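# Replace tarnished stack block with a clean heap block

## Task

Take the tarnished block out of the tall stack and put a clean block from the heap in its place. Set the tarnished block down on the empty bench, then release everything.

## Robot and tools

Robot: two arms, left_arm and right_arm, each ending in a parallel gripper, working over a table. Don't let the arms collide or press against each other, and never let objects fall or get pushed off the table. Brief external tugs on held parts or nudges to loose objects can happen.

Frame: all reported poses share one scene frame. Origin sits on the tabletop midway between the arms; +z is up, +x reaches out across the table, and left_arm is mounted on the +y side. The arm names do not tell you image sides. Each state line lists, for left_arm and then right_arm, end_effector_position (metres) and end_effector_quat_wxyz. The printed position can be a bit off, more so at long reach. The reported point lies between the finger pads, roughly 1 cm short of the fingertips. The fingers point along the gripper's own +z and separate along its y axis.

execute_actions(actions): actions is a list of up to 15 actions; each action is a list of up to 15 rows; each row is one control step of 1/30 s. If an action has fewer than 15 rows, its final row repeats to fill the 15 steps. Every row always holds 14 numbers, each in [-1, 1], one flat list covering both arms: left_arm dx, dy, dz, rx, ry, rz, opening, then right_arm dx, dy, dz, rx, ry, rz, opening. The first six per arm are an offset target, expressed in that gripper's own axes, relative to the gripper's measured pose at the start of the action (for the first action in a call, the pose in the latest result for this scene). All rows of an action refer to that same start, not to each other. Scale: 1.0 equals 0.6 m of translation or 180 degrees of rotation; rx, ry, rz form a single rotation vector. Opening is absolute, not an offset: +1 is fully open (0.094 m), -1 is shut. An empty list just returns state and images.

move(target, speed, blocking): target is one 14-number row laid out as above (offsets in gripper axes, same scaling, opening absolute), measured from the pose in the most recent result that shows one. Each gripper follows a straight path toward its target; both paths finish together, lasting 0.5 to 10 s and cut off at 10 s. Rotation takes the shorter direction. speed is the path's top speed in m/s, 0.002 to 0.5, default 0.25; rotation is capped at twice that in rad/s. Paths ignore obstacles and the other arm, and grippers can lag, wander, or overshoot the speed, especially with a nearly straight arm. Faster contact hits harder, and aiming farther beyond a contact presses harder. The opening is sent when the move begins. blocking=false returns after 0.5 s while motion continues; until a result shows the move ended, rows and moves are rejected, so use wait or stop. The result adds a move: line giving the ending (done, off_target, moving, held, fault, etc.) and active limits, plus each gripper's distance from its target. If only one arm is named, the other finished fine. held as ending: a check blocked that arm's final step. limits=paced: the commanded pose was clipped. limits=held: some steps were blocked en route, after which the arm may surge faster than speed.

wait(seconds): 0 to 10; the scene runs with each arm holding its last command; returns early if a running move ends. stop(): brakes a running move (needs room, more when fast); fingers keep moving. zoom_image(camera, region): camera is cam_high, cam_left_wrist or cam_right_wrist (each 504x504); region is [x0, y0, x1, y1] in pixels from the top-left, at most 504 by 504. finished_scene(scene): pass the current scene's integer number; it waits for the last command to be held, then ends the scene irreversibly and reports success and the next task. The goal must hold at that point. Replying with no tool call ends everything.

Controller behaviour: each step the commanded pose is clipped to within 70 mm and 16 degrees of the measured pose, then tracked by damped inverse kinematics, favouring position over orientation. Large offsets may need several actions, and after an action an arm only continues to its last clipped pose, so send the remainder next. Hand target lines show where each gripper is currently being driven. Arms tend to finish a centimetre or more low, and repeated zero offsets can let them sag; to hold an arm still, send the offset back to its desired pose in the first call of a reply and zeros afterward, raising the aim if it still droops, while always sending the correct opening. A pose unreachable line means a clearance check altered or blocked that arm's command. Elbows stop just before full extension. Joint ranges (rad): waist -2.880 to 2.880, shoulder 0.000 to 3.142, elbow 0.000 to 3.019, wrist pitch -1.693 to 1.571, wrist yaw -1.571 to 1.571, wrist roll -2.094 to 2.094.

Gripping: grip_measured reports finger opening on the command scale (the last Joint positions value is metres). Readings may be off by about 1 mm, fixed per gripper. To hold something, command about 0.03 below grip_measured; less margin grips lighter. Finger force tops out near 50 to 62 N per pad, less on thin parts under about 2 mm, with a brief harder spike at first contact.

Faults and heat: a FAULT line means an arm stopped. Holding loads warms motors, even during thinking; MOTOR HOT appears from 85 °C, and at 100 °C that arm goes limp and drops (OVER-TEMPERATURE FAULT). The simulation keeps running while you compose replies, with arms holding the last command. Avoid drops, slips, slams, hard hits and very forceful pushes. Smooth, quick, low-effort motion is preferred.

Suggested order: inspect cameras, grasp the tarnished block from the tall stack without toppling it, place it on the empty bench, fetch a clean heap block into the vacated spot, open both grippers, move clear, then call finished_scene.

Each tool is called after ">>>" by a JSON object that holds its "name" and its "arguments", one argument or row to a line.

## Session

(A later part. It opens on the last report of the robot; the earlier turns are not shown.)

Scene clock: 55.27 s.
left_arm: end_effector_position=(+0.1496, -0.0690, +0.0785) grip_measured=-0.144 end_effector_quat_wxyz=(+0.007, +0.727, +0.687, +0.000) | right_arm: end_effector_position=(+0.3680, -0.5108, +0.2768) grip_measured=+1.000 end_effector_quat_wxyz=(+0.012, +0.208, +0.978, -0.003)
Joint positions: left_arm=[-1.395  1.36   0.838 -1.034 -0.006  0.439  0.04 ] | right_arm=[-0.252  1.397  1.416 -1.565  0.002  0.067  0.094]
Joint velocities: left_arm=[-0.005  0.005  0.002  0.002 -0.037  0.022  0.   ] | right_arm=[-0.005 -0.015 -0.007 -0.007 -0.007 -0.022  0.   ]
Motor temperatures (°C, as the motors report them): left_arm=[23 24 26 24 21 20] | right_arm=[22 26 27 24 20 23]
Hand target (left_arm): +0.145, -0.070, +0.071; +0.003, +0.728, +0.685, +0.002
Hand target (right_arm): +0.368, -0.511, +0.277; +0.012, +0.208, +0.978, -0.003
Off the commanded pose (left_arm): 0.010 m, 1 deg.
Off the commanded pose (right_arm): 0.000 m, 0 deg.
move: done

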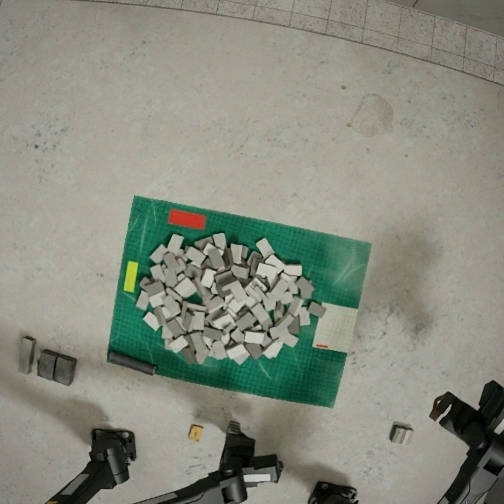

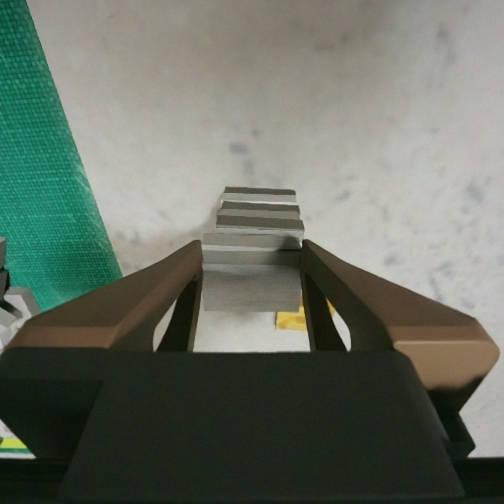

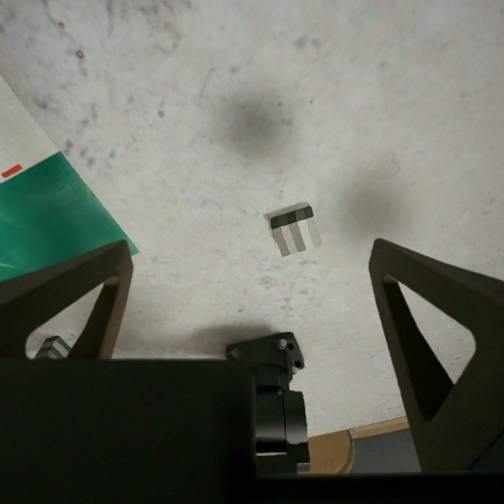

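>>> {"name": "move", "arguments": {
  "target": [0,0,0.008,0,0,0,0.5,0,0,0,0,0,0,1]
}}

>>> {"name": "move", "arguments": {
  "target": [-0.03,0,-0.13,0,0,0,0.5,0,0,0,0,0,0,1],
  "speed": 0.1
}}

Scene clock: 56.17 s.
left_arm: end_effector_position=(+0.1498, -0.0695, +0.0785) grip_measured=+0.498 end_effector_quat_wxyz=(+0.009, +0.727, +0.687, -0.000) | right_arm: end_effector_position=(+0.3680, -0.5108, +0.2768) grip_measured=+1.000 end_effector_quat_wxyz=(+0.012, +0.208, +0.978, -0.003)
Joint positions: left_arm=[-1.395  1.36   0.838 -1.032 -0.006  0.439  0.07 ] | right_arm=[-0.252  1.397  1.416 -1.565  0.002  0.067  0.094]
Joint velocities: left_arm=[-0.015  0.015  0.002 -0.012  0.081  0.022 -0.001] | right_arm=[-0.015 -0.005 -0.007  0.002 -0.007  0.007  0.   ]
Motor temperatures (°C, as the motors report them): left_arm=[23 24 26 24 21 20] | right_arm=[22 26 27 24 20 23]
Hand target (left_arm): +0.150, -0.069, +0.074; +0.008, +0.727, +0.687, +0.000
Hand target (right_arm): +0.368, -0.511, +0.277; +0.012, +0.208, +0.978, -0.003
Off the commanded pose (left_arm): 0.005 m, 0 deg.
Off the commanded pose (right_arm): 0.000 m, 0 deg.
move: done

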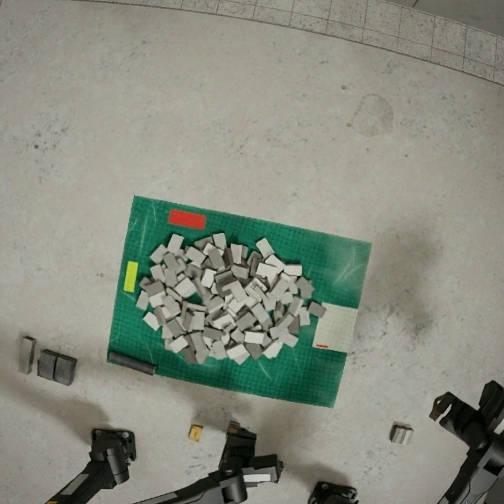

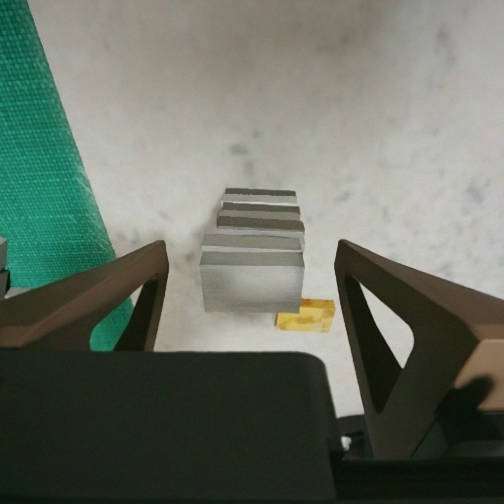

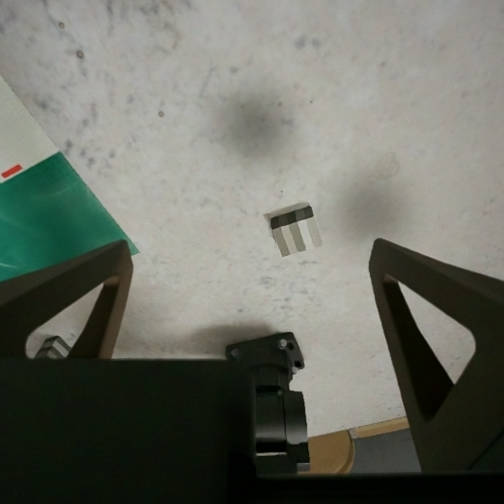

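Scene clock: 57.33 s.
left_arm: end_effector_position=(+0.1449, -0.0658, +0.1287) grip_measured=+0.498 end_effector_quat_wxyz=(-0.023, +0.726, +0.688, +0.013) | right_arm: end_effector_position=(+0.3680, -0.5108, +0.2768) grip_measured=+1.000 end_effector_quat_wxyz=(+0.012, +0.208, +0.978, -0.003)
Joint positions: left_arm=[-1.405  1.328  0.952 -1.248 -0.006  0.427  0.07 ] | right_arm=[-0.252  1.397  1.416 -1.565  0.002  0.067  0.094]
Joint velocities: left_arm=[-0.005  0.005 -0.002  0.002 -0.022 -0.022 -0.   ] | right_arm=[ 0.005 -0.005  0.002 -0.002  0.022  0.007  0.   ]
Motor temperatures (°C, as the motors report them): left_arm=[23 24 26 24 21 20] | right_arm=[22 26 27 24 20 23]
Hand target (left_arm): +0.147, -0.085, +0.156; +0.008, +0.727, +0.687, -0.000
Hand target (right_arm): +0.368, -0.511, +0.277; +0.012, +0.208, +0.978, -0.003
Off the commanded pose (left_arm): 0.035 m, 4 deg.
Off the commanded pose (right_arm): 0.000 m, 0 deg.
move: off_target (left_arm)

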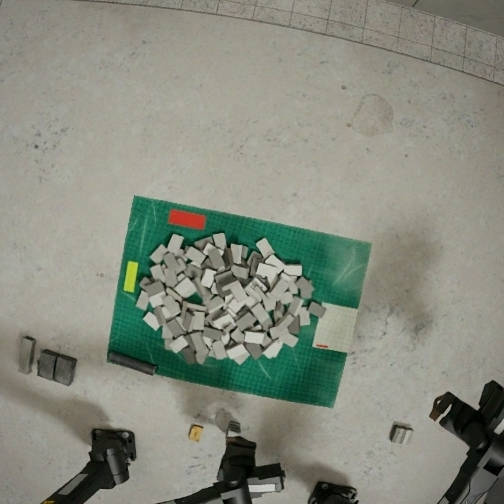

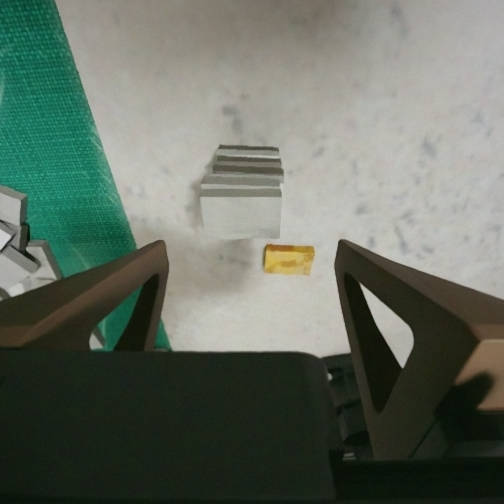

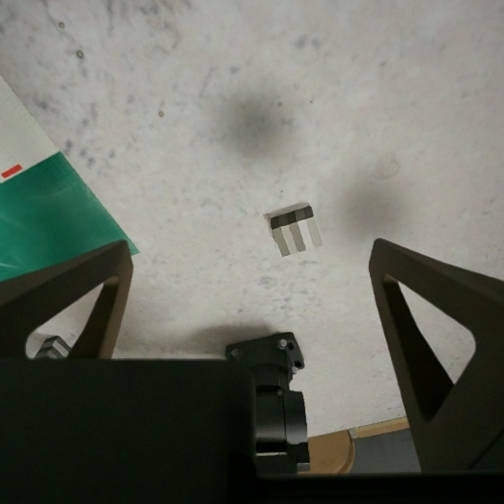

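>>> {"name": "finished_scene", "arguments": {
  "scene": 2
}}

The scene is finished: the task was done.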